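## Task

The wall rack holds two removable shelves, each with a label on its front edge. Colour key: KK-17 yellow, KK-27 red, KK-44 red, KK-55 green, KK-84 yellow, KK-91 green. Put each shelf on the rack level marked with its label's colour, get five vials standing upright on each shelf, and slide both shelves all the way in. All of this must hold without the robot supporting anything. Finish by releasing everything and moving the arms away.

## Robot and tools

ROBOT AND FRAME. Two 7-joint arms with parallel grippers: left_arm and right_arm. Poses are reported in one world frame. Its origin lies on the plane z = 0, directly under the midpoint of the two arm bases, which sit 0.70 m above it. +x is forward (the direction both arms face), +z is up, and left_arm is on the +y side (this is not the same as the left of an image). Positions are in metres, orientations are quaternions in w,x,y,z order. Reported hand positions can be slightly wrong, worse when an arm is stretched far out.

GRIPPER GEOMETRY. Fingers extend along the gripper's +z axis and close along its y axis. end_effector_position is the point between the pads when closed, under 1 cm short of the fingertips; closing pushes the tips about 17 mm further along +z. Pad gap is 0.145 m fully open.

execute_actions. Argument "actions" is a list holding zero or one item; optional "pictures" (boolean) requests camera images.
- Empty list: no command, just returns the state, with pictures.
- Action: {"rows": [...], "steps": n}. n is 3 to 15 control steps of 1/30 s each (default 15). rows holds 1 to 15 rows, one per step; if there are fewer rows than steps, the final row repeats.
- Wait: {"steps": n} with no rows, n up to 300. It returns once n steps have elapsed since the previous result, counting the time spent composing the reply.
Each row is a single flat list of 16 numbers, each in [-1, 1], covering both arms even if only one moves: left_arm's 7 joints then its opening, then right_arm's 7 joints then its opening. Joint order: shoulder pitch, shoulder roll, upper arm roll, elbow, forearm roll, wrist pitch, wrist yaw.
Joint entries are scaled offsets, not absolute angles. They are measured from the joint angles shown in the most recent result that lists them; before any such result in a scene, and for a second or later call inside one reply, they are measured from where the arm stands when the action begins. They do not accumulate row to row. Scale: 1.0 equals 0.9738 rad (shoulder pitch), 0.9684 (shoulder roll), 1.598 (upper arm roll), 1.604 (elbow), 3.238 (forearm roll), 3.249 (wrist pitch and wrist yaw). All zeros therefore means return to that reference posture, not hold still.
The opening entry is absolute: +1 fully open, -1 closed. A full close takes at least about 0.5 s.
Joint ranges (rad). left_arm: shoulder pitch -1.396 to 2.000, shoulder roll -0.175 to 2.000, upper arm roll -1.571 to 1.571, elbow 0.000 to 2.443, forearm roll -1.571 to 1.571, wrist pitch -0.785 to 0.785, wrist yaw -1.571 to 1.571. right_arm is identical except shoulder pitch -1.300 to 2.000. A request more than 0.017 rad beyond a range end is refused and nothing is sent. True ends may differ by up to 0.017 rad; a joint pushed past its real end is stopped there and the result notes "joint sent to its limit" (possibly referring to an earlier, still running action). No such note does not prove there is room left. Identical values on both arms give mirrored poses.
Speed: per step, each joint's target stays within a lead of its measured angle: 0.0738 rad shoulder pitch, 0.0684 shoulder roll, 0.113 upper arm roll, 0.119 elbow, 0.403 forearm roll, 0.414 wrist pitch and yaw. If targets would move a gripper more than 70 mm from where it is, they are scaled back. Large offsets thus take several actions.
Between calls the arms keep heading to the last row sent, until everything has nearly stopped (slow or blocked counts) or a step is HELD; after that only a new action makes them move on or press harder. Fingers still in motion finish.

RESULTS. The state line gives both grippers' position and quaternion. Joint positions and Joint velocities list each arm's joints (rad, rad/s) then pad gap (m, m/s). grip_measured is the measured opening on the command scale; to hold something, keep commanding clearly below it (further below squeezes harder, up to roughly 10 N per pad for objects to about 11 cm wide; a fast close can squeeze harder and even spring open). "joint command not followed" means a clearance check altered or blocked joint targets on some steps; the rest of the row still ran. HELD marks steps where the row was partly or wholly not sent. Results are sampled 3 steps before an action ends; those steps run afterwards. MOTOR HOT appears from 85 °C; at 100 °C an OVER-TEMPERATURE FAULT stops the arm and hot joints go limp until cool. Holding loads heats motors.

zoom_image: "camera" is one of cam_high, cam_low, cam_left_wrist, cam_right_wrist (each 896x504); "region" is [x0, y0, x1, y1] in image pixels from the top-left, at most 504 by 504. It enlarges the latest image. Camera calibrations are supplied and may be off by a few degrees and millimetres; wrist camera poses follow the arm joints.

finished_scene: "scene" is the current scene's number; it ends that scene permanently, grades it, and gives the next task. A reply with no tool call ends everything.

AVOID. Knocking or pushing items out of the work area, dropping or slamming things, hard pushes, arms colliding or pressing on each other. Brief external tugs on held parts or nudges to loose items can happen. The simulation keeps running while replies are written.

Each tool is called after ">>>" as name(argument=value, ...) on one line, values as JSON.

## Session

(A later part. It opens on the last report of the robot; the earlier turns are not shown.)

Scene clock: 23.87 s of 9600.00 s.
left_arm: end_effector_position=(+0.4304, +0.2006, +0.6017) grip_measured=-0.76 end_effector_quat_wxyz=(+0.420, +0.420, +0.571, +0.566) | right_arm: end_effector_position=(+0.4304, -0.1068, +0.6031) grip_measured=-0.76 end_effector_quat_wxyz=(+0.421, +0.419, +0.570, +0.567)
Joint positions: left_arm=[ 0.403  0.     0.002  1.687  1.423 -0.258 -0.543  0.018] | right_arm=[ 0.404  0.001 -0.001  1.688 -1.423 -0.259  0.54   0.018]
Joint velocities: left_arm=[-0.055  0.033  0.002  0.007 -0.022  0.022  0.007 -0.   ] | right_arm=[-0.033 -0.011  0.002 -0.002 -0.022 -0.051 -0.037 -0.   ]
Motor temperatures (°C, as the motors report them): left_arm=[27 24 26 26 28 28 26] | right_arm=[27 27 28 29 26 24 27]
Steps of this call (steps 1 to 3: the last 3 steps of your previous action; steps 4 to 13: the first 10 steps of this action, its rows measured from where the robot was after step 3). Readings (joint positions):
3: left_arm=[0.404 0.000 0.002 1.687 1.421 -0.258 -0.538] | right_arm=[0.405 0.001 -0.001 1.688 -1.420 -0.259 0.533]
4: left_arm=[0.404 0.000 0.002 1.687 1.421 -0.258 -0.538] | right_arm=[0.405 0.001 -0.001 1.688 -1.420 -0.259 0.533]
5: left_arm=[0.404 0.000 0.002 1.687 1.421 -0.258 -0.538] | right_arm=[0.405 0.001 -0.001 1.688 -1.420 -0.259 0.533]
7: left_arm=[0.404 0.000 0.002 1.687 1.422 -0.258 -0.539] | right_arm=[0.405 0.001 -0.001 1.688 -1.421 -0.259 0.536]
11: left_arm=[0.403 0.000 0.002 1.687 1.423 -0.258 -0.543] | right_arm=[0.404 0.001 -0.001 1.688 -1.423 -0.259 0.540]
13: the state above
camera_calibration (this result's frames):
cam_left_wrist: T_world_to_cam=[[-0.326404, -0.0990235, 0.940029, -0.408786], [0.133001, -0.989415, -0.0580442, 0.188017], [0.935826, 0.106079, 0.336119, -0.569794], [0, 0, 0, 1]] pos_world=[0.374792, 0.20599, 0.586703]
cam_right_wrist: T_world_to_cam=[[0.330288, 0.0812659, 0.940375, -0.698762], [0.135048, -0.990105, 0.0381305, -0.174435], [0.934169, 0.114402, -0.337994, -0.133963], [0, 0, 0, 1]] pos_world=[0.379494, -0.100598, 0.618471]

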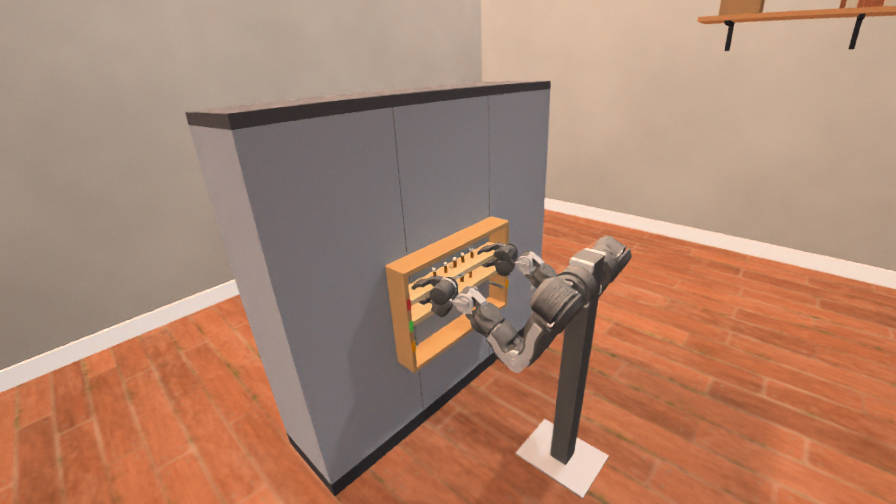

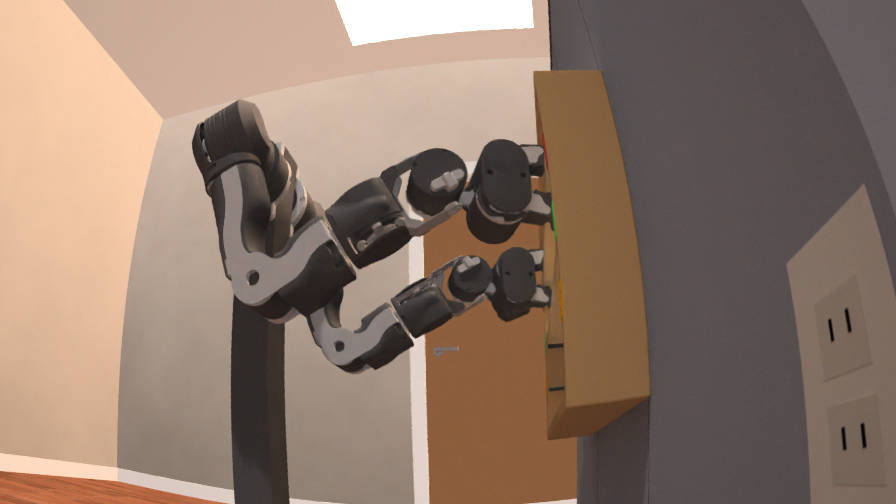

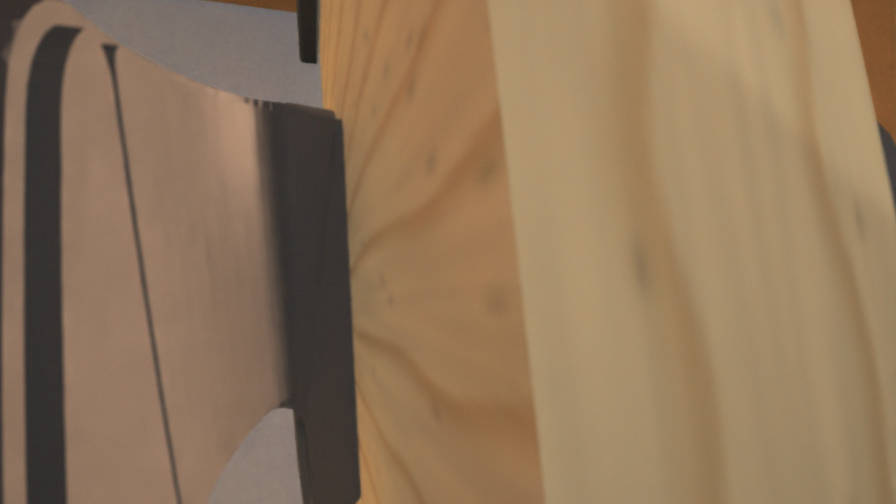

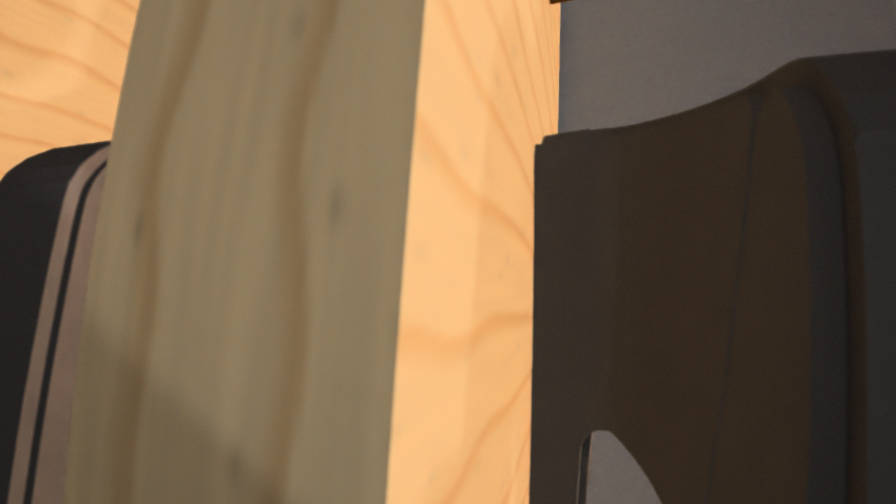

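>>> execute_actions(actions=[{"rows":[[-0.001,0,0,0.006,-0.001,0,0.002,-1,-0.001,0,0,0.006,0.001,0,-0.002,-1],[-0.01,0,0,0.015,-0.001,0,0,-1,-0.01,0,0,0.015,0.001,0,0,-1],[-0.024,0,0,0.029,-0.002,0.001,-0.003,-1,-0.024,0,0,0.029,0.002,0.001,0.003,-1],[-0.042,0,0,0.046,-0.003,0.001,-0.006,-1,-0.042,0,0,0.046,0.003,0.001,0.006,-1],[-0.064,0,0,0.067,-0.004,0.002,-0.01,-1,-0.064,0,0,0.067,0.004,0.002,0.01,-1],[-0.087,0,0,0.09,-0.005,0.002,-0.014,-1,-0.087,0,0,0.09,0.005,0.002,0.014,-1],[-0.11,0,0,0.113,-0.007,0.003,-0.018,-1,-0.11,0,0,0.113,0.007,0.003,0.018,-1],[-0.132,0,0,0.133,-0.008,0.004,-0.022,-1,-0.132,0,0,0.133,0.008,0.004,0.022,-1],[-0.15,0,0,0.151,-0.009,0.004,-0.025,-1,-0.15,0,0,0.151,0.009,0.004,0.025,-1],[-0.164,0,0,0.165,-0.01,0.005,-0.028,-1,-0.164,0,0,0.165,0.01,0.005,0.028,-1],[-0.173,0,0,0.174,-0.01,0.005,-0.029,-1,-0.173,0,0,0.174,0.01,0.005,0.029,-1],[-0.177,0,0,0.177,-0.0105,0.005,-0.03,-1,-0.177,0,0,0.177,0.0105,0.005,0.03,-1]]}])

>>> execute_actions(actions=[{"rows":[[-0.001,0,0,0.006,-0.001,0,0.002,-1,-0.001,0,0,0.006,0.001,0,-0.002,-1],[-0.009,0,0,0.013,-0.001,0,0.001,-1,-0.009,0,0,0.013,0.001,0,-0.001,-1],[-0.022,0,0,0.024,-0.001,0,-0.001,-1,-0.022,0,0,0.024,0.001,0,0.001,-1],[-0.039,0,0,0.038,-0.002,0.001,-0.003,-1,-0.039,0,0,0.038,0.002,0.001,0.003,-1],[-0.058,0,0,0.054,-0.002,0.001,-0.005,-1,-0.058,0,0,0.054,0.002,0.001,0.005,-1],[-0.08,0,0,0.072,-0.003,0.002,-0.007,-1,-0.08,0,0,0.072,0.003,0.002,0.007,-1],[-0.102,0,0,0.09,-0.003,0.002,-0.009,-1,-0.102,0,0,0.09,0.003,0.002,0.009,-1],[-0.122,0,0,0.106,-0.004,0.003,-0.0115,-1,-0.122,0,0,0.106,0.004,0.003,0.0115,-1],[-0.138,0,0,0.12,-0.004,0.003,-0.013,-1,-0.138,0,0,0.12,0.004,0.003,0.013,-1],[-0.151,0,0,0.131,-0.005,0.003,-0.015,-1,-0.151,0,0,0.131,0.005,0.003,0.015,-1],[-0.16,0,0,0.138,-0.005,0.003,-0.016,-1,-0.16,0,0,0.138,0.005,0.003,0.016,-1],[-0.163,0,0,0.141,-0.005,0.0034,-0.016,-1,-0.163,0,0,0.141,0.005,0.0034,0.016,-1]]}])

>>> execute_actions(actions=[{"steps":8}])

Scene clock: 24.73 s of 9600.00 s.
left_arm: end_effector_position=(+0.3816, +0.2008, +0.6109) grip_measured=-0.76 end_effector_quat_wxyz=(+0.422, +0.417, +0.569, +0.570) | right_arm: end_effector_position=(+0.3815, -0.1058, +0.6117) grip_measured=-0.76 end_effector_quat_wxyz=(+0.422, +0.415, +0.569, +0.571)
Joint positions: left_arm=[ 0.229  0.     0.002  1.966  1.397 -0.243 -0.64   0.018] | right_arm=[ 0.23   0.001 -0.001  1.967 -1.395 -0.248  0.639  0.018]
Joint velocities: left_arm=[-0.011 -0.011 -0.017  0.066 -0.095  0.066 -0.125  0.   ] | right_arm=[-0.033 -0.055  0.007  0.071  0.007  0.051  0.139 -0.   ]
Motor temperatures (°C, as the motors report them): left_arm=[28 24 26 26 28 28 26] | right_arm=[28 27 28 29 26 24 27]
Steps of this call (steps 1 to 3: the last 3 steps of your previous action; steps 4 to 14: the robot went on to your last target; steps 15 to 26: the first 12 steps of this action). Readings (joint positions):
15: left_arm=[0.402 0.000 0.002 1.687 1.423 -0.258 -0.543] | right_arm=[0.403 0.001 -0.001 1.689 -1.423 -0.259 0.541]
16: left_arm=[0.396 0.000 0.002 1.697 1.423 -0.258 -0.547] | right_arm=[0.397 0.001 -0.001 1.699 -1.423 -0.259 0.545]
18: left_arm=[0.361 0.000 0.002 1.749 1.421 -0.257 -0.561] | right_arm=[0.363 0.001 -0.001 1.751 -1.420 -0.258 0.558]
22: left_arm=[0.272 0.000 0.002 1.890 1.407 -0.249 -0.607] | right_arm=[0.273 0.001 -0.001 1.892 -1.406 -0.252 0.606]
26: the state above

Scene clock: 25.23 s of 9600.00 s.
left_arm: end_effector_position=(+0.3388, +0.2004, +0.6155) grip_measured=-0.76 end_effector_quat_wxyz=(+0.423, +0.418, +0.569, +0.568) | right_arm: end_effector_position=(+0.3385, -0.1055, +0.6164) grip_measured=-0.76 end_effector_quat_wxyz=(+0.422, +0.414, +0.571, +0.570)
Joint positions: left_arm=[ 0.067  0.     0.002  2.188  1.387 -0.233 -0.702  0.018] | right_arm=[ 0.069  0.001 -0.001  2.188 -1.381 -0.24   0.701  0.018]
Joint velocities: left_arm=[-0.099  0.055 -0.012  0.071 -0.066  0.037 -0.051  0.   ] | right_arm=[ 0.033 -0.055 -0.012  0.046  0.022  0.037  0.066  0.   ]
Motor temperatures (°C, as the motors report them): left_arm=[28 24 26 26 28 28 26] | right_arm=[28 27 28 29 26 24 27]
Steps of this call (steps 1 to 3: the last 3 steps of your previous action; steps 4 to 15: the first 12 steps of this action, its rows measured from where the robot was after step 3). Readings (joint positions):
3: left_arm=[0.228 0.000 0.002 1.966 1.396 -0.242 -0.646] | right_arm=[0.230 0.001 -0.001 1.967 -1.394 -0.246 0.645]
4: left_arm=[0.228 0.000 0.002 1.967 1.396 -0.242 -0.647] | right_arm=[0.229 0.001 -0.001 1.968 -1.394 -0.246 0.646]
5: left_arm=[0.222 0.000 0.002 1.975 1.397 -0.241 -0.649] | right_arm=[0.223 0.001 -0.001 1.975 -1.394 -0.246 0.648]
7: left_arm=[0.190 0.000 0.002 2.016 1.396 -0.240 -0.657] | right_arm=[0.191 0.001 -0.001 2.017 -1.393 -0.246 0.657]
11: left_arm=[0.107 0.000 0.002 2.127 1.391 -0.235 -0.683] | right_arm=[0.109 0.001 -0.001 2.129 -1.387 -0.243 0.682]
15: the state above

Scene clock: 25.50 s of 9600.00 s.
left_arm: end_effector_position=(+0.3387, +0.2003, +0.6149) grip_measured=-0.76 end_effector_quat_wxyz=(+0.422, +0.419, +0.570, +0.567) | right_arm: end_effector_position=(+0.3385, -0.1056, +0.6159) grip_measured=-0.76 end_effector_quat_wxyz=(+0.421, +0.415, +0.571, +0.569)
Joint positions: left_arm=[ 0.067  0.     0.002  2.188  1.386 -0.231 -0.706  0.018] | right_arm=[ 0.069  0.001 -0.001  2.188 -1.381 -0.239  0.705  0.018]
Joint velocities: left_arm=[-0.011 -0.033  0.007  0.002 -0.051  0.022 -0.051  0.   ] | right_arm=[-0.033 -0.033 -0.012  0.002 -0.007  0.022 -0.007  0.   ]
Motor temperatures (°C, as the motors report them): left_arm=[28 24 26 26 28 28 26] | right_arm=[28 27 28 29 26 24 27]
Kept back: nothing.
Steps of this call (steps 1 to 3: the last 3 steps of your previous action; steps 4 to 8: the robot went on to your last target). Readings (joint positions):
1: left_arm=[0.067 0.000 0.002 2.188 1.386 -0.232 -0.703] | right_arm=[0.069 0.001 -0.001 2.188 -1.381 -0.240 0.702]
2: left_arm=[0.067 0.000 0.002 2.188 1.386 -0.231 -0.704] | right_arm=[0.069 0.001 -0.001 2.188 -1.381 -0.239 0.704]
4: left_arm=[0.067 0.000 0.002 2.188 1.386 -0.231 -0.706] | right_arm=[0.069 0.001 -0.001 2.188 -1.381 -0.239 0.705]
8: the state above

>>> execute_actions(actions=[{"rows":[[0,0,0,0,0,0,0.009,-1,0,0,0,0,0,0,-0.009,-1],[-0.006,0,0,-0.005,0.002,-0.002,0.016,-1,-0.006,0,0,-0.005,-0.002,-0.002,-0.016,-1],[-0.018,0,0,-0.014,0.004,-0.003,0.025,-1,-0.018,0,0,-0.014,-0.004,-0.003,-0.025,-1],[-0.032,0,0,-0.024,0.006,-0.005,0.035,-1,-0.032,0,0,-0.024,-0.006,-0.005,-0.035,-1],[-0.048,0,0,-0.035,0.009,-0.007,0.047,-1,-0.048,0,0,-0.035,-0.009,-0.007,-0.047,-1],[-0.068,0,0,-0.049,0.012,-0.009,0.06,-1,-0.068,0,0,-0.049,-0.012,-0.009,-0.06,-1],[-0.089,0,0,-0.063,0.015,-0.011,0.073,-1,-0.089,0,0,-0.063,-0.015,-0.011,-0.073,-1],[-0.109,0,0,-0.077,0.018,-0.012,0.087,-1,-0.109,0,0,-0.077,-0.018,-0.012,-0.087,-1],[-0.129,0,0,-0.091,0.022,-0.014,0.1,-1,-0.129,0,0,-0.091,-0.022,-0.014,-0.1,-1],[-0.149,0,0,-0.105,0.025,-0.015,0.112,-1,-0.149,0,0,-0.105,-0.025,-0.015,-0.112,-1],[-0.166,0,0,-0.116,0.028,-0.016,0.122,-1,-0.166,0,0,-0.116,-0.028,-0.016,-0.122,-1],[-0.18,0,0,-0.126,0.03,-0.0165,0.13,-1,-0.18,0,0,-0.126,-0.03,-0.0165,-0.13,-1],[-0.192,0,0,-0.134,0.032,-0.017,0.136,-1,-0.192,0,0,-0.134,-0.032,-0.017,-0.136,-1],[-0.198,0,0,-0.139,0.033,-0.017,0.138,-1,-0.198,0,0,-0.139,-0.033,-0.017,-0.138,-1],[-0.2,0,0,-0.14,0.033,-0.017,0.1385,-1,-0.2,0,0,-0.14,-0.033,-0.017,-0.1385,-1]]}])

>>> execute_actions(actions=[{"steps":10}])

Scene clock: 26.23 s of 9600.00 s.
left_arm: end_effector_position=(+0.3382, +0.2003, +0.5399) grip_measured=-0.76 end_effector_quat_wxyz=(+0.414, +0.427, +0.574, +0.563) | right_arm: end_effector_position=(+0.3380, -0.1060, +0.5401) grip_measured=-0.76 end_effector_quat_wxyz=(+0.413, +0.425, +0.576, +0.564)
Joint positions: left_arm=[-0.112  0.     0.002  1.986  1.476 -0.279 -0.341  0.018] | right_arm=[-0.111  0.001 -0.001  1.986 -1.473 -0.286  0.343  0.018]
Joint velocities: left_arm=[-0.363  0.033  0.012 -0.403  0.271 -0.095  0.623 -0.001] | right_arm=[-0.495 -0.055  0.002 -0.379 -0.271 -0.081 -0.623  0.001]
Motor temperatures (°C, as the motors report them): left_arm=[28 24 26 26 28 28 27] | right_arm=[28 27 28 29 26 24 27]
Steps of this call (steps 1 to 10: the robot went on to your last target; steps 11 to 22: the first 12 steps of this action). Readings (joint positions):
11: left_arm=[0.066 0.000 0.002 2.188 1.387 -0.231 -0.701] | right_arm=[0.068 0.001 -0.001 2.188 -1.381 -0.239 0.701]
12: left_arm=[0.063 0.000 0.002 2.184 1.390 -0.233 -0.686] | right_arm=[0.065 0.001 -0.001 2.184 -1.384 -0.241 0.686]
14: left_arm=[0.040 0.000 0.002 2.156 1.399 -0.239 -0.633] | right_arm=[0.041 0.001 -0.001 2.155 -1.394 -0.248 0.635]
18: left_arm=[-0.041 0.000 0.002 2.066 1.435 -0.262 -0.492] | right_arm=[-0.039 0.001 -0.001 2.066 -1.431 -0.270 0.493]
22: the state above

Scene clock: 26.57 s of 9600.00 s.
left_arm: end_effector_position=(+0.3367, +0.2002, +0.5336) grip_measured=-0.76 end_effector_quat_wxyz=(+0.419, +0.422, +0.570, +0.566) | right_arm: end_effector_position=(+0.3365, -0.1061, +0.5338) grip_measured=-0.76 end_effector_quat_wxyz=(+0.418, +0.420, +0.572, +0.567)
Joint positions: left_arm=[-0.132  0.     0.002  1.959  1.495 -0.285 -0.274  0.018] | right_arm=[-0.131  0.001 -0.001  1.96  -1.493 -0.291  0.276  0.018]
Joint velocities: left_arm=[ 0.011  0.011 -0.007  0.002 -0.007  0.007 -0.007 -0.   ] | right_arm=[-0.033 -0.033  0.002 -0.002 -0.066 -0.037 -0.037 -0.   ]
Motor temperatures (°C, as the motors report them): left_arm=[28 24 26 26 28 28 27] | right_arm=[28 27 28 29 26 24 27]
Kept back: nothing.
Steps of this call (steps 1 to 3: the last 3 steps of your previous action; steps 4 to 10: the robot went on to your last target). Readings (joint positions):
1: left_arm=[-0.124 0.000 0.002 1.972 1.483 -0.282 -0.316] | right_arm=[-0.123 0.001 -0.001 1.972 -1.481 -0.288 0.318]
2: left_arm=[-0.131 0.000 0.002 1.963 1.489 -0.283 -0.300] | right_arm=[-0.130 0.001 -0.001 1.963 -1.487 -0.290 0.302]
4: left_arm=[-0.133 0.000 0.002 1.959 1.494 -0.284 -0.284] | right_arm=[-0.132 0.001 -0.001 1.960 -1.491 -0.291 0.285]
8: left_arm=[-0.132 0.000 0.002 1.959 1.494 -0.285 -0.274] | right_arm=[-0.131 0.001 -0.001 1.960 -1.493 -0.291 0.277]
10: the state above

>>> execute_actions(actions=[{"rows":[[0.004,0,0,0.001,0,0,0.01,-1,0.004,0,0,0.001,0,0,-0.01,-1],[0.003,0,0,-0.005,0.002,0,0.017,-1,0.003,0,0,-0.005,-0.002,0,-0.017,-1],[0.001,0,0,-0.017,0.004,-0.001,0.025,-1,0.001,0,0,-0.017,-0.004,-0.001,-0.025,-1],[-0.001,0,0,-0.031,0.006,-0.001,0.034,-1,-0.001,0,0,-0.031,-0.006,-0.001,-0.034,-1],[-0.004,0,0,-0.047,0.009,-0.002,0.046,-1,-0.004,0,0,-0.047,-0.009,-0.002,-0.046,-1],[-0.006,0,0,-0.067,0.012,-0.003,0.057,-1,-0.006,0,0,-0.067,-0.012,-0.003,-0.057,-1],[-0.009,0,0,-0.087,0.015,-0.003,0.069,-1,-0.009,0,0,-0.087,-0.015,-0.003,-0.069,-1],[-0.012,0,0,-0.108,0.018,-0.003,0.08,-1,-0.012,0,0,-0.108,-0.018,-0.003,-0.08,-1],[-0.015,0,0,-0.128,0.021,-0.003,0.091,-1,-0.015,0,0,-0.128,-0.021,-0.003,-0.091,-1],[-0.018,0,0,-0.148,0.0235,-0.003,0.101,-1,-0.018,0,0,-0.148,-0.0225,-0.003,-0.101,-1],[-0.021,0,0,-0.164,0.0235,-0.003,0.109,-1,-0.021,0,0,-0.164,-0.0225,-0.003,-0.109,-1],[-0.023,0,0,-0.178,0.0235,-0.003,0.115,-1,-0.023,0,0,-0.178,-0.0225,-0.003,-0.115,-1],[-0.025,0,0,-0.19,0.0235,-0.003,0.119,-1,-0.025,0,0,-0.19,-0.0225,-0.003,-0.119,-1],[-0.026,0,0,-0.196,0.0235,-0.003,0.12,-1,-0.026,0,0,-0.196,-0.0225,-0.003,-0.12,-1],[-0.026,0,0,-0.198,0.0235,-0.003,0.12,-1,-0.026,0,0,-0.198,-0.0225,-0.003,-0.12,-1]]}])

>>> execute_actions(actions=[{"steps":10}], pictures=true)

Scene clock: 27.27 s of 9600.00 s.
left_arm: end_effector_position=(+0.3383, +0.2002, +0.4698) grip_measured=-0.76 end_effector_quat_wxyz=(+0.417, +0.425, +0.565, +0.572) | right_arm: end_effector_position=(+0.3377, -0.1069, +0.4667) grip_measured=-0.76 end_effector_quat_wxyz=(+0.412, +0.428, +0.568, +0.569)
Joint positions: left_arm=[-0.156  0.     0.002  1.675  1.572 -0.294  0.051  0.018] | right_arm=[-0.158  0.002 -0.001  1.673 -1.566 -0.298 -0.04   0.018]
Joint velocities: left_arm=[ 0.011  0.011 -0.002 -0.505  0.066 -0.007  0.535 -0.001] | right_arm=[-0.077  0.011 -0.017 -0.53   0.007  0.066 -0.418  0.001]
Motor temperatures (°C, as the motors report them): left_arm=[28 24 26 26 28 28 27] | right_arm=[28 27 28 29 26 24 28]
Steps of this call (steps 1 to 9: the robot went on to your last target; steps 10 to 21: the first 12 steps of this action). Readings (joint positions):
10: left_arm=[-0.132 0.000 0.002 1.959 1.496 -0.285 -0.268] | right_arm=[-0.131 0.001 -0.001 1.960 -1.495 -0.291 0.272]
11: left_arm=[-0.131 0.000 0.002 1.955 1.499 -0.285 -0.253] | right_arm=[-0.131 0.001 -0.001 1.956 -1.498 -0.291 0.257]
13: left_arm=[-0.131 0.000 0.002 1.918 1.508 -0.287 -0.203] | right_arm=[-0.131 0.001 -0.001 1.917 -1.508 -0.293 0.209]
17: left_arm=[-0.144 0.000 0.002 1.790 1.544 -0.293 -0.073] | right_arm=[-0.144 0.001 -0.001 1.789 -1.546 -0.297 0.080]
21: the state above

Scene clock: 27.60 s of 9600.00 s.
left_arm: end_effector_position=(+0.3370, +0.2000, +0.4640) grip_measured=-0.76 end_effector_quat_wxyz=(+0.417, +0.425, +0.558, +0.578) | right_arm: end_effector_position=(+0.3359, -0.1071, +0.4585) grip_measured=-0.76 end_effector_quat_wxyz=(+0.410, +0.431, +0.564, +0.573)
Joint positions: left_arm=[-0.159  0.     0.002  1.64   1.572 -0.294  0.103  0.018] | right_arm=[-0.163  0.002 -0.001  1.637 -1.566 -0.298 -0.083  0.018]
Joint velocities: left_arm=[-0.055  0.011 -0.017  0.012  0.007 -0.066  0.051  0.   ] | right_arm=[ 0.121 -0.077  0.007 -0.002  0.007 -0.007 -0.007 -0.   ]
Motor temperatures (°C, as the motors report them): left_arm=[28 24 26 26 28 28 27] | right_arm=[28 27 28 29 26 24 28]
Kept back: nothing.
Steps of this call (steps 1 to 3: the last 3 steps of your previous action; steps 4 to 10: the robot went on to your last target). Readings (joint positions):
1: left_arm=[-0.158 0.000 0.002 1.656 1.572 -0.294 0.072] | right_arm=[-0.160 0.002 -0.001 1.653 -1.566 -0.298 -0.058]
2: left_arm=[-0.159 0.000 0.002 1.644 1.572 -0.294 0.084] | right_arm=[-0.162 0.002 -0.001 1.640 -1.566 -0.298 -0.068]
4: left_arm=[-0.160 0.000 0.002 1.640 1.572 -0.294 0.095] | right_arm=[-0.163 0.002 -0.001 1.637 -1.566 -0.298 -0.076]
8: left_arm=[-0.159 0.000 0.002 1.640 1.572 -0.294 0.103] | right_arm=[-0.163 0.002 -0.001 1.637 -1.566 -0.298 -0.083]
10: the state above
camera_calibration (this result's frames):
cam_left_wrist: T_world_to_cam=[[-0.339317, -0.130099, 0.931632, -0.295467], [0.130535, -0.98732, -0.0903326, 0.207279], [0.931571, 0.0909591, 0.351997, -0.438955], [0, 0, 0, 1]] pos_world=[0.281604, 0.206137, 0.448501]
cam_right_wrist: T_world_to_cam=[[0.347378, 0.0509491, 0.93634, -0.538648], [0.134851, -0.990858, 0.00388658, -0.14078], [0.927978, 0.124916, -0.351073, -0.0853483], [0, 0, 0, 1]] pos_world=[0.2853, -0.101388, 0.474941]

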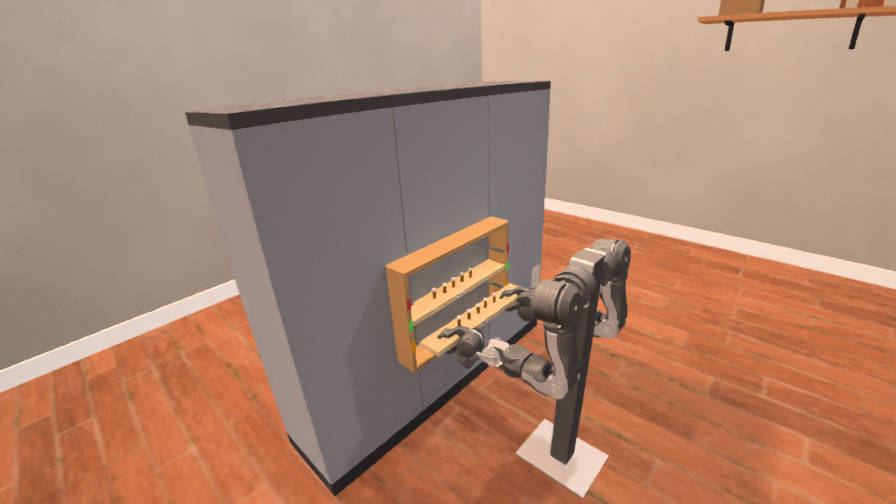

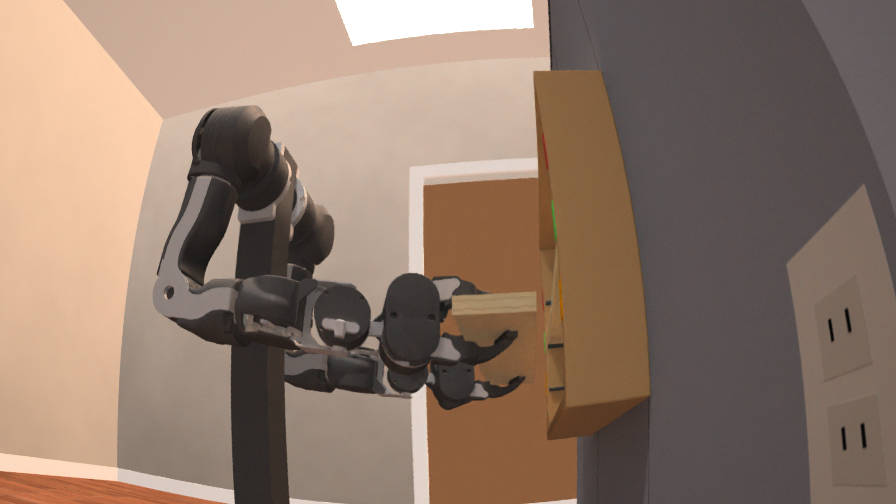

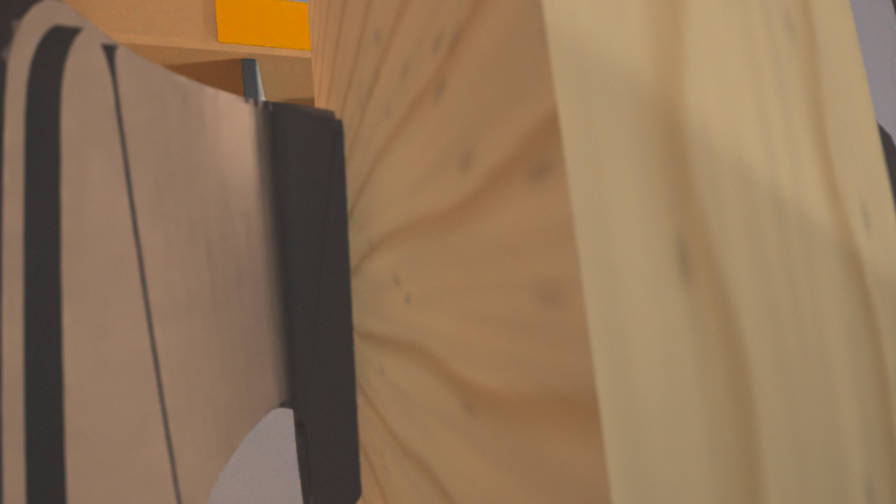

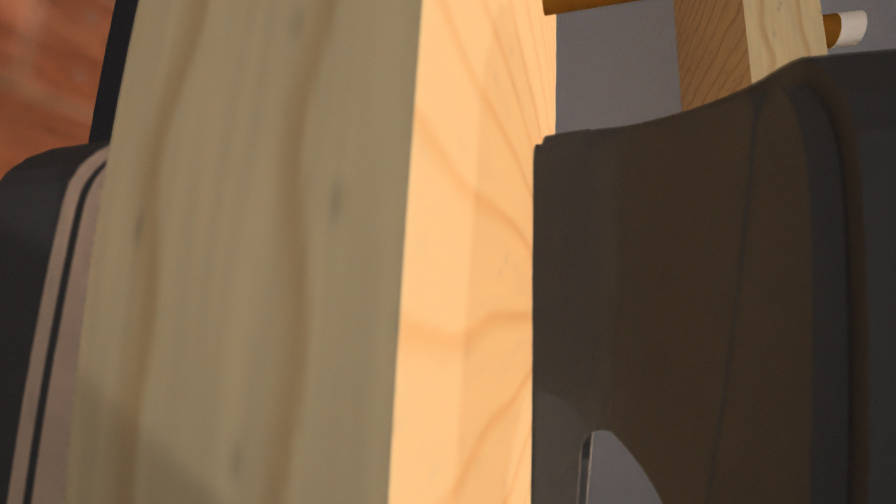

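>>> execute_actions(actions=[{"rows":[[0.002,-0.004,0.002,0.002,0,0.001,0.004,-1,0.007,0.004,-0.002,0.004,0,0.001,-0.01,-1],[0.002,-0.008,0.005,0.002,0,0.002,0.004,-1,0.007,0.008,-0.005,0.004,0,0.002,-0.01,-1],[0.002,-0.012,0.007,0.002,0,0.003,0.004,-1,0.007,0.012,-0.007,0.004,0,0.003,-0.01,-1],[0.002,-0.016,0.009,0.002,0,0.0045,0.004,-1,0.007,0.016,-0.009,0.004,0,0.0045,-0.01,-1],[0.002,-0.02,0.012,0.002,0,0.006,0.004,-1,0.007,0.02,-0.012,0.004,0,0.006,-0.01,-1],[0.002,-0.024,0.014,0.002,0,0.007,0.004,-1,0.007,0.024,-0.014,0.004,0,0.007,-0.01,-1],[0.002,-0.028,0.016,0.002,0,0.008,0.004,-1,0.007,0.028,-0.016,0.004,0,0.008,-0.01,-1],[0.002,-0.031,0.018,0.002,0,0.009,0.004,-1,0.007,0.031,-0.018,0.004,0,0.009,-0.01,-1]]}])

Scene clock: 28.23 s of 9600.00 s.
left_arm: end_effector_position=(+0.3367, +0.2004, +0.4628) grip_measured=-0.76 end_effector_quat_wxyz=(+0.421, +0.418, +0.566, +0.572) | right_arm: end_effector_position=(+0.3362, -0.1069, +0.4601) grip_measured=-0.76 end_effector_quat_wxyz=(+0.418, +0.421, +0.569, +0.570)
Joint positions: left_arm=[-0.159 -0.029  0.029  1.64   1.57  -0.268  0.103  0.018] | right_arm=[-0.161  0.032 -0.028  1.637 -1.566 -0.27  -0.097  0.018]
Joint velocities: left_arm=[ 0.055  0.011  0.017 -0.017 -0.037 -0.037 -0.007 -0.   ] | right_arm=[ 0.033 -0.011 -0.002  0.007  0.007 -0.095  0.007 -0.   ]
Motor temperatures (°C, as the motors report them): left_arm=[28 24 26 26 28 28 27] | right_arm=[28 27 28 29 26 24 28]
Steps of this call (steps 1 to 7: the robot went on to your last target; steps 8 to 19: the first 12 steps of this action). Readings (joint positions):
8: left_arm=[-0.159 -0.002 0.003 1.640 1.572 -0.294 0.103] | right_arm=[-0.163 0.005 -0.003 1.637 -1.566 -0.297 -0.084]
9: left_arm=[-0.159 -0.007 0.007 1.640 1.572 -0.291 0.103] | right_arm=[-0.163 0.010 -0.007 1.637 -1.566 -0.294 -0.086]
11: left_arm=[-0.159 -0.015 0.013 1.640 1.572 -0.284 0.103] | right_arm=[-0.162 0.018 -0.013 1.637 -1.566 -0.287 -0.090]
15: left_arm=[-0.159 -0.029 0.028 1.640 1.570 -0.270 0.103] | right_arm=[-0.161 0.031 -0.028 1.637 -1.566 -0.272 -0.096]
19: the state above

>>> execute_actions(actions=[{"rows":[[0.007,0,0,0,0,0,0.003,-1,0.009,0,0,0.003,0,0,-0.005,-1],[0.018,0,0,-0.007,0,0,0.003,-1,0.02,0,0,-0.004,0,0,-0.005,-1],[0.036,0,0.001,-0.017,0,0,0.003,-1,0.038,0,-0.001,-0.014,0,0,-0.005,-1],[0.059,0,0.001,-0.03,0,0,0.003,-1,0.061,0,-0.001,-0.027,0,0,-0.005,-1],[0.086,0,0.002,-0.046,0,0.001,0.002,-1,0.088,0,-0.002,-0.043,0,0.001,-0.005,-1],[0.115,0,0.002,-0.064,0,0.001,0.002,-1,0.117,0,-0.002,-0.061,0,0.001,-0.005,-1],[0.144,0,0.003,-0.081,0,0.001,0.002,-1,0.146,0,-0.003,-0.078,0,0.001,-0.005,-1],[0.17,0,0.003,-0.097,0,0.001,0.002,-1,0.172,0,-0.003,-0.094,0,0.001,-0.004,-1],[0.193,0,0.004,-0.111,0,0.002,0.001,-1,0.195,0,-0.004,-0.108,0,0.002,-0.004,-1],[0.21,0,0.004,-0.122,0,0.002,0.001,-1,0.212,0,-0.004,-0.119,0,0.002,-0.004,-1],[0.222,0,0.004,-0.128,0,0.002,0.001,-1,0.224,0,-0.004,-0.125,0,0.002,-0.004,-1],[0.226,0,0.004,-0.131,0,0.002,0.001,-1,0.228,0,-0.004,-0.128,0,0.002,-0.004,-1]]}])

>>> execute_actions(actions=[{"steps":8}], pictures=true)

Scene clock: 28.93 s of 9600.00 s.
left_arm: end_effector_position=(+0.3847, +0.1997, +0.4624) grip_measured=-0.76 end_effector_quat_wxyz=(+0.425, +0.416, +0.567, +0.570) | right_arm: end_effector_position=(+0.3848, -0.1083, +0.4628) grip_measured=-0.76 end_effector_quat_wxyz=(+0.425, +0.417, +0.567, +0.570)
Joint positions: left_arm=[ 0.059 -0.029  0.034  1.43   1.569 -0.266  0.098  0.018] | right_arm=[ 0.059  0.032 -0.033  1.432 -1.566 -0.266 -0.097  0.018]
Joint velocities: left_arm=[ 0.055 -0.011  0.002 -0.076  0.051  0.051  0.022 -0.   ] | right_arm=[-0.055  0.011 -0.002 -0.061  0.066 -0.022 -0.007 -0.   ]
Motor temperatures (°C, as the motors report them): left_arm=[28 24 26 26 28 28 27] | right_arm=[28 27 28 29 26 24 28]
Steps of this call (steps 1 to 3: the last 3 steps of your previous action; steps 4 to 9: the robot went on to your last target; steps 10 to 21: the first 12 steps of this action). Readings (joint positions):
10: left_arm=[-0.159 -0.029 0.029 1.639 1.569 -0.268 0.103] | right_arm=[-0.160 0.032 -0.028 1.637 -1.566 -0.270 -0.097]
11: left_arm=[-0.153 -0.029 0.029 1.632 1.569 -0.268 0.104] | right_arm=[-0.153 0.032 -0.028 1.632 -1.566 -0.270 -0.098]
13: left_arm=[-0.111 -0.029 0.029 1.593 1.570 -0.268 0.103] | right_arm=[-0.111 0.032 -0.028 1.593 -1.566 -0.270 -0.096]
17: left_arm=[0.005 -0.029 0.032 1.488 1.569 -0.267 0.101] | right_arm=[0.005 0.032 -0.031 1.489 -1.566 -0.268 -0.097]
21: the state above

Scene clock: 29.20 s of 9600.00 s.
left_arm: end_effector_position=(+0.3847, +0.1998, +0.4622) grip_measured=-0.76 end_effector_quat_wxyz=(+0.425, +0.416, +0.567, +0.570) | right_arm: end_effector_position=(+0.3848, -0.1081, +0.4626) grip_measured=-0.76 end_effector_quat_wxyz=(+0.425, +0.417, +0.567, +0.570)
Joint positions: left_arm=[ 0.059 -0.029  0.034  1.43   1.569 -0.266  0.098  0.018] | right_arm=[ 0.059  0.032 -0.033  1.431 -1.566 -0.266 -0.097  0.018]
Joint velocities: left_arm=[-0.055  0.011 -0.007 -0.022 -0.051 -0.007  0.007  0.   ] | right_arm=[ 0.055 -0.011  0.017  0.002 -0.007 -0.037 -0.007  0.   ]
Motor temperatures (°C, as the motors report them): left_arm=[28 24 26 26 28 28 27] | right_arm=[28 27 28 29 26 24 28]
Kept back: nothing.
Steps of this call (steps 1 to 3: the last 3 steps of your previous action; steps 4 to 8: the robot went on to your last target). Readings (joint positions):
1: left_arm=[0.059 -0.029 0.034 1.430 1.569 -0.266 0.098] | right_arm=[0.059 0.032 -0.033 1.432 -1.566 -0.266 -0.097]
2: left_arm=[0.059 -0.029 0.034 1.430 1.569 -0.266 0.098] | right_arm=[0.059 0.032 -0.033 1.431 -1.566 -0.266 -0.097]
4: left_arm=[0.059 -0.029 0.034 1.430 1.569 -0.266 0.098] | right_arm=[0.059 0.032 -0.033 1.431 -1.566 -0.266 -0.097]
8: the state above
camera_calibration (this result's frames):
cam_left_wrist: T_world_to_cam=[[-0.342078, -0.100307, 0.934302, -0.283735], [0.132844, -0.989462, -0.0575909, 0.185096], [0.930234, 0.104416, 0.351799, -0.484898], [0, 0, 0, 1]] pos_world=[0.32942, 0.205316, 0.44634]
cam_right_wrist: T_world_to_cam=[[0.319765, 0.0794651, 0.944159, -0.549402], [0.132635, -0.990419, 0.0384382, -0.163493], [0.938168, 0.112937, -0.327241, -0.145437], [0, 0, 0, 1]] pos_world=[0.333808, -0.101843, 0.477414]

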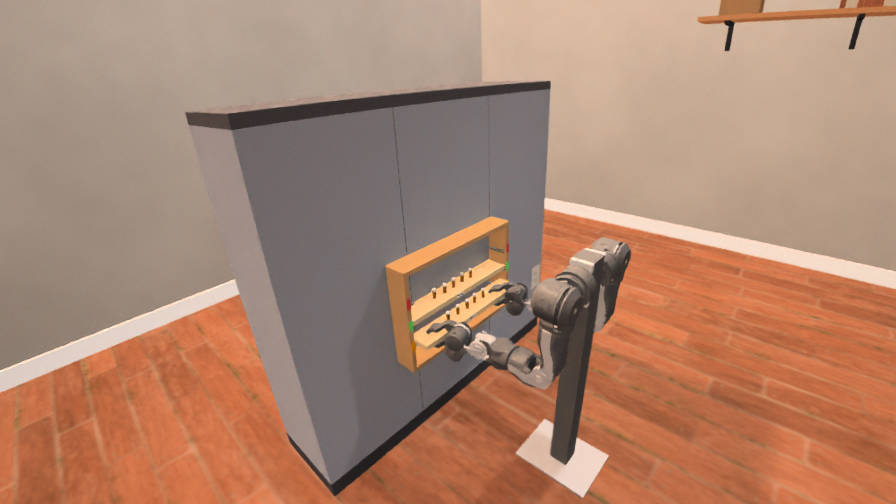

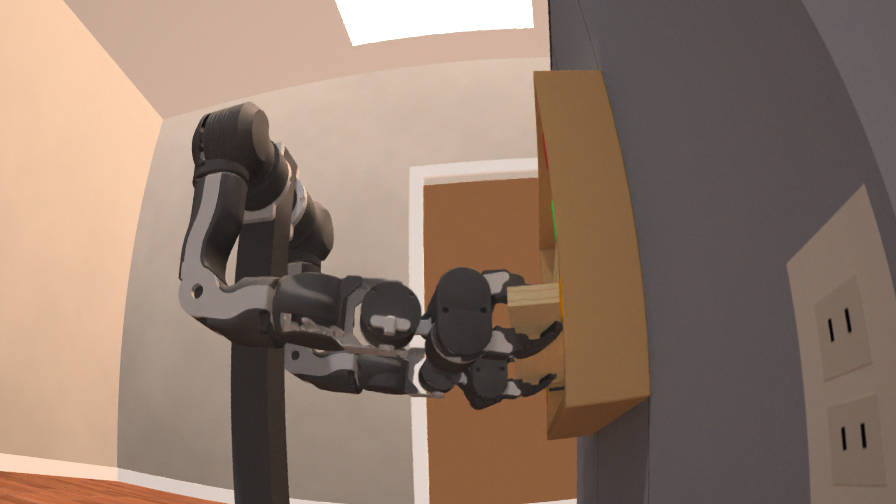

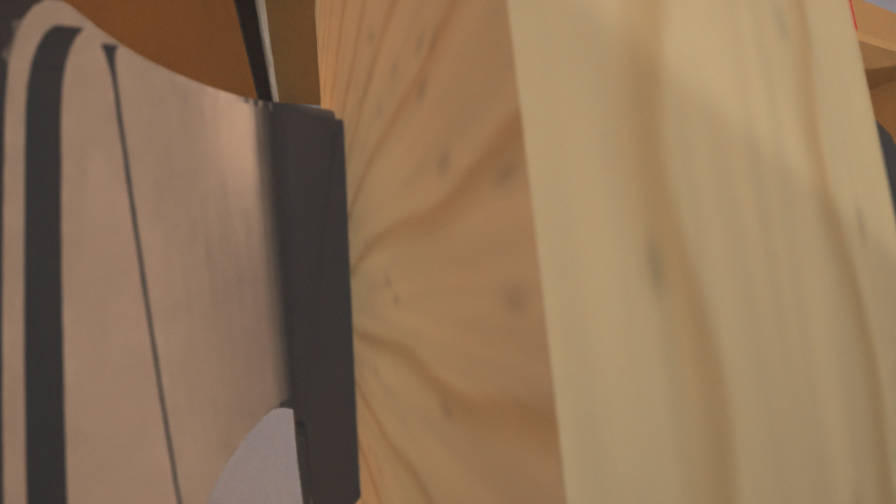

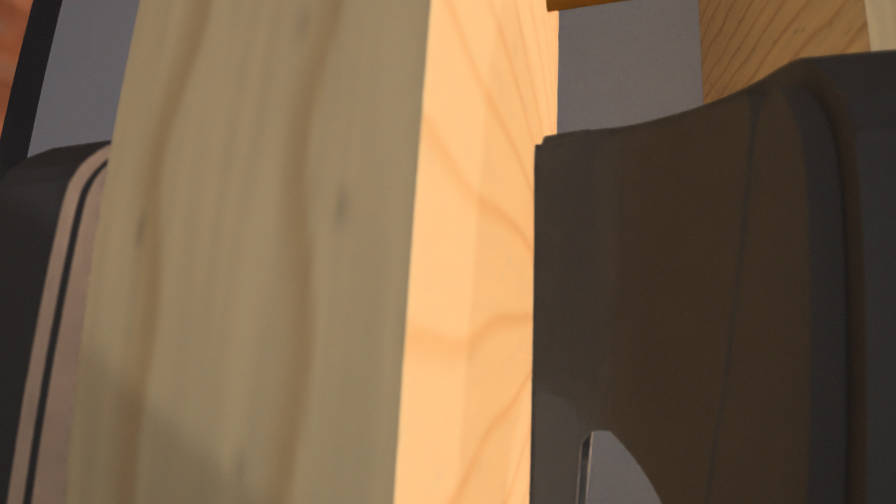

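>>> execute_actions(actions=[{"rows":[[0.007,0,0.001,-0.004,0,0,0.006,-1,0.007,0,-0.001,-0.004,0,0,-0.006,-1],[0.019,0,0.001,-0.014,0,0,0.008,-1,0.019,0,-0.001,-0.014,0,0,-0.008,-1],[0.039,0,0.002,-0.031,0,0,0.011,-1,0.039,0,-0.002,-0.031,0,0,-0.011,-1],[0.063,0,0.003,-0.051,0,0,0.014,-1,0.063,0,-0.003,-0.051,0,0,-0.014,-1],[0.093,0,0.004,-0.076,0,0,0.018,-1,0.093,0,-0.004,-0.076,0,0,-0.018,-1],[0.125,0,0.006,-0.103,0,0.001,0.022,-1,0.125,0,-0.006,-0.103,0,0.001,-0.022,-1],[0.156,0,0.007,-0.13,0,0.001,0.026,-1,0.156,0,-0.007,-0.13,0,0.001,-0.026,-1],[0.186,0,0.008,-0.154,0,0.001,0.029,-1,0.186,0,-0.008,-0.154,0,0.001,-0.029,-1],[0.21,0,0.009,-0.175,0,0.002,0.032,-1,0.21,0,-0.009,-0.175,0,0.002,-0.032,-1],[0.23,0,0.01,-0.192,0,0.002,0.034,-1,0.23,0,-0.01,-0.192,0,0.002,-0.034,-1],[0.242,0,0.011,-0.202,0,0.002,0.035,-1,0.242,0,-0.011,-0.202,0,0.002,-0.035,-1],[0.247,0,0.011,-0.206,0,0.002,0.0355,-1,0.247,0,-0.011,-0.206,0,0.002,-0.0355,-1]]}])

>>> execute_actions(actions=[{"rows":[[0.006,0,0,-0.003,0,0,0.005,-1,0.006,0,0,-0.003,0,0,-0.005,-1],[0.011,0,0,-0.007,0,0,0.005,-1,0.011,0,0,-0.007,0,0,-0.005,-1],[0.016,0,0,-0.011,0,0,0.005,-1,0.015,0,0,-0.01,0,0,-0.005,-1],[0.022,0,0,-0.015,0,0,0.005,-1,0.017,0,0,-0.012,0,0,-0.005,-1]],"steps":12}], pictures=true)

Scene clock: 29.93 s of 9600.00 s.
left_arm: end_effector_position=(+0.4338, +0.2006, +0.4533) grip_measured=-0.76 end_effector_quat_wxyz=(+0.423, +0.417, +0.564, +0.574) | right_arm: end_effector_position=(+0.4340, -0.1087, +0.4532) grip_measured=-0.76 end_effector_quat_wxyz=(+0.423, +0.420, +0.563, +0.572)
Joint positions: left_arm=[ 0.298 -0.029  0.05   1.102  1.572 -0.263  0.194  0.018] | right_arm=[ 0.298  0.034 -0.049  1.103 -1.566 -0.261 -0.19   0.018]
Joint velocities: left_arm=[-0.033 -0.055  0.022 -0.061 -0.007 -0.007  0.051  0.   ] | right_arm=[ 0.055 -0.055 -0.027 -0.085 -0.051 -0.022 -0.081  0.   ]
Motor temperatures (°C, as the motors report them): left_arm=[28 24 26 26 28 28 27] | right_arm=[28 27 28 29 26 24 28]
Steps of this call (steps 1 to 10: the robot went on to your last target; steps 11 to 22: the first 12 steps of this action). Readings (joint positions):
11: left_arm=[0.060 -0.029 0.034 1.426 1.569 -0.266 0.101] | right_arm=[0.060 0.032 -0.033 1.428 -1.566 -0.266 -0.098]
12: left_arm=[0.068 -0.029 0.034 1.412 1.568 -0.267 0.106] | right_arm=[0.067 0.032 -0.033 1.413 -1.566 -0.266 -0.102]
14: left_arm=[0.109 -0.029 0.037 1.349 1.568 -0.267 0.118] | right_arm=[0.109 0.032 -0.036 1.350 -1.566 -0.267 -0.113]
18: left_arm=[0.238 -0.029 0.045 1.187 1.570 -0.265 0.163] | right_arm=[0.238 0.033 -0.044 1.188 -1.566 -0.264 -0.157]
22: the state above

Scene clock: 30.33 s of 9600.00 s.
left_arm: end_effector_position=(+0.4376, +0.2001, +0.4538) grip_measured=-0.76 end_effector_quat_wxyz=(+0.423, +0.417, +0.563, +0.574) | right_arm: end_effector_position=(+0.4366, -0.1093, +0.4534) grip_measured=-0.76 end_effector_quat_wxyz=(+0.424, +0.419, +0.562, +0.573)
Joint positions: left_arm=[ 0.317 -0.029  0.05   1.077  1.572 -0.263  0.202  0.018] | right_arm=[ 0.311  0.034 -0.049  1.085 -1.566 -0.262 -0.197  0.018]
Joint velocities: left_arm=[-0.033 -0.055 -0.002  0.007 -0.022 -0.007 -0.066  0.   ] | right_arm=[ 0.011  0.033 -0.012  0.007  0.007 -0.007  0.051 -0.   ]
Motor temperatures (°C, as the motors report them): left_arm=[28 24 26 26 28 28 27] | right_arm=[28 27 28 29 26 24 28]
Steps of this call (steps 1 to 3: the last 3 steps of your previous action; steps 4 to 12: the first 9 steps of this action, its rows measured from where the robot was after step 3). Readings (joint positions):
3: left_arm=[0.298 -0.029 0.050 1.101 1.572 -0.263 0.199] | right_arm=[0.298 0.034 -0.049 1.103 -1.566 -0.261 -0.193]
4: left_arm=[0.299 -0.029 0.050 1.099 1.572 -0.263 0.200] | right_arm=[0.298 0.034 -0.049 1.101 -1.566 -0.261 -0.194]
5: left_arm=[0.302 -0.029 0.050 1.092 1.572 -0.263 0.201] | right_arm=[0.301 0.034 -0.049 1.096 -1.566 -0.262 -0.197]
7: left_arm=[0.314 -0.029 0.050 1.079 1.572 -0.263 0.202] | right_arm=[0.310 0.034 -0.049 1.086 -1.566 -0.262 -0.197]
11: left_arm=[0.317 -0.029 0.050 1.077 1.572 -0.263 0.202] | right_arm=[0.311 0.034 -0.049 1.085 -1.566 -0.262 -0.197]
12: the state above
camera_calibration (this result's frames):
cam_left_wrist: T_world_to_cam=[[-0.346836, -0.111224, 0.931308, -0.252126], [0.133685, -0.988668, -0.0682874, 0.182163], [0.928349, 0.100818, 0.357775, -0.532275], [0, 0, 0, 1]] pos_world=[0.382338, 0.205719, 0.437681]
cam_right_wrist: T_world_to_cam=[[0.317827, 0.067509, 0.945742, -0.558337], [0.12984, -0.991164, 0.0271172, -0.164884], [0.939216, 0.114176, -0.323784, -0.19878], [0, 0, 0, 1]] pos_world=[0.385561, -0.103038, 0.468152]

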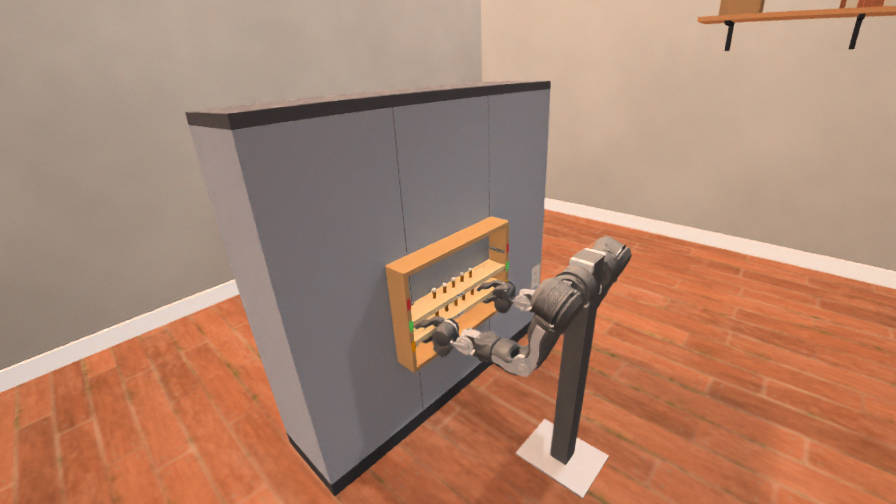

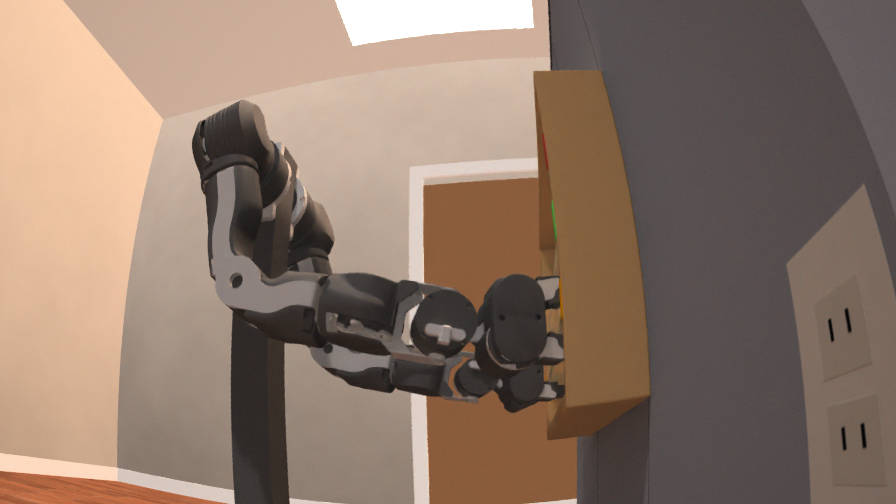

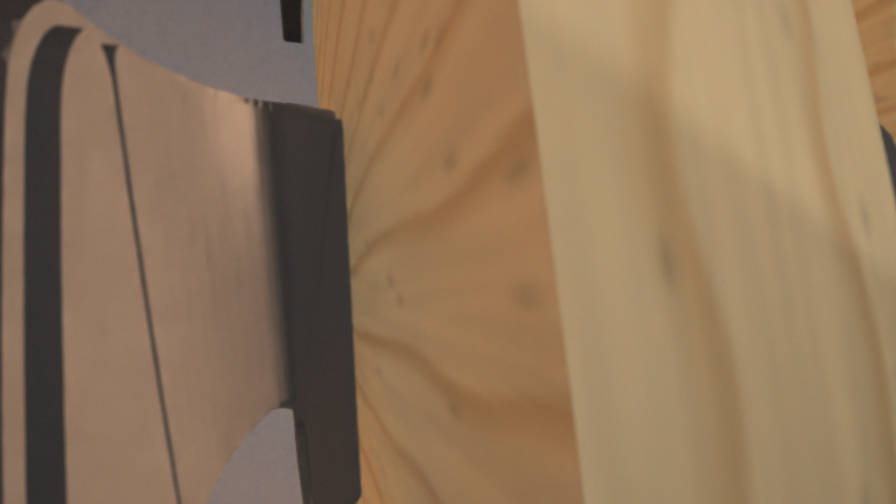

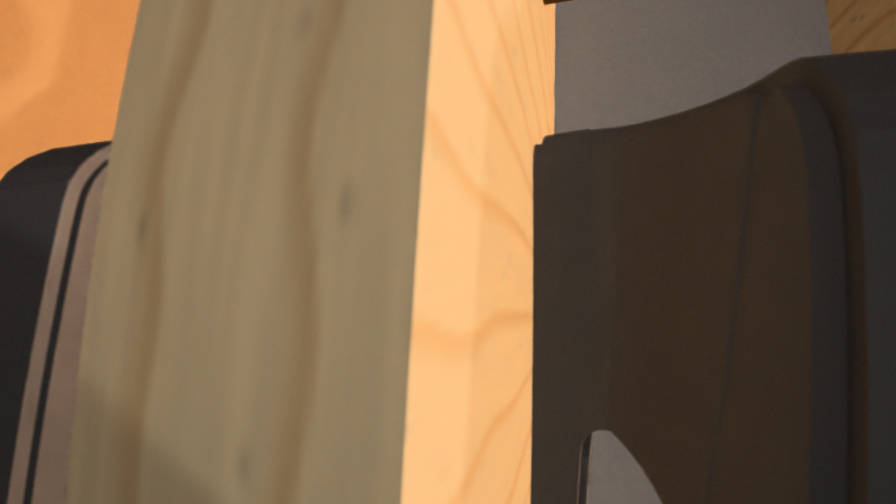

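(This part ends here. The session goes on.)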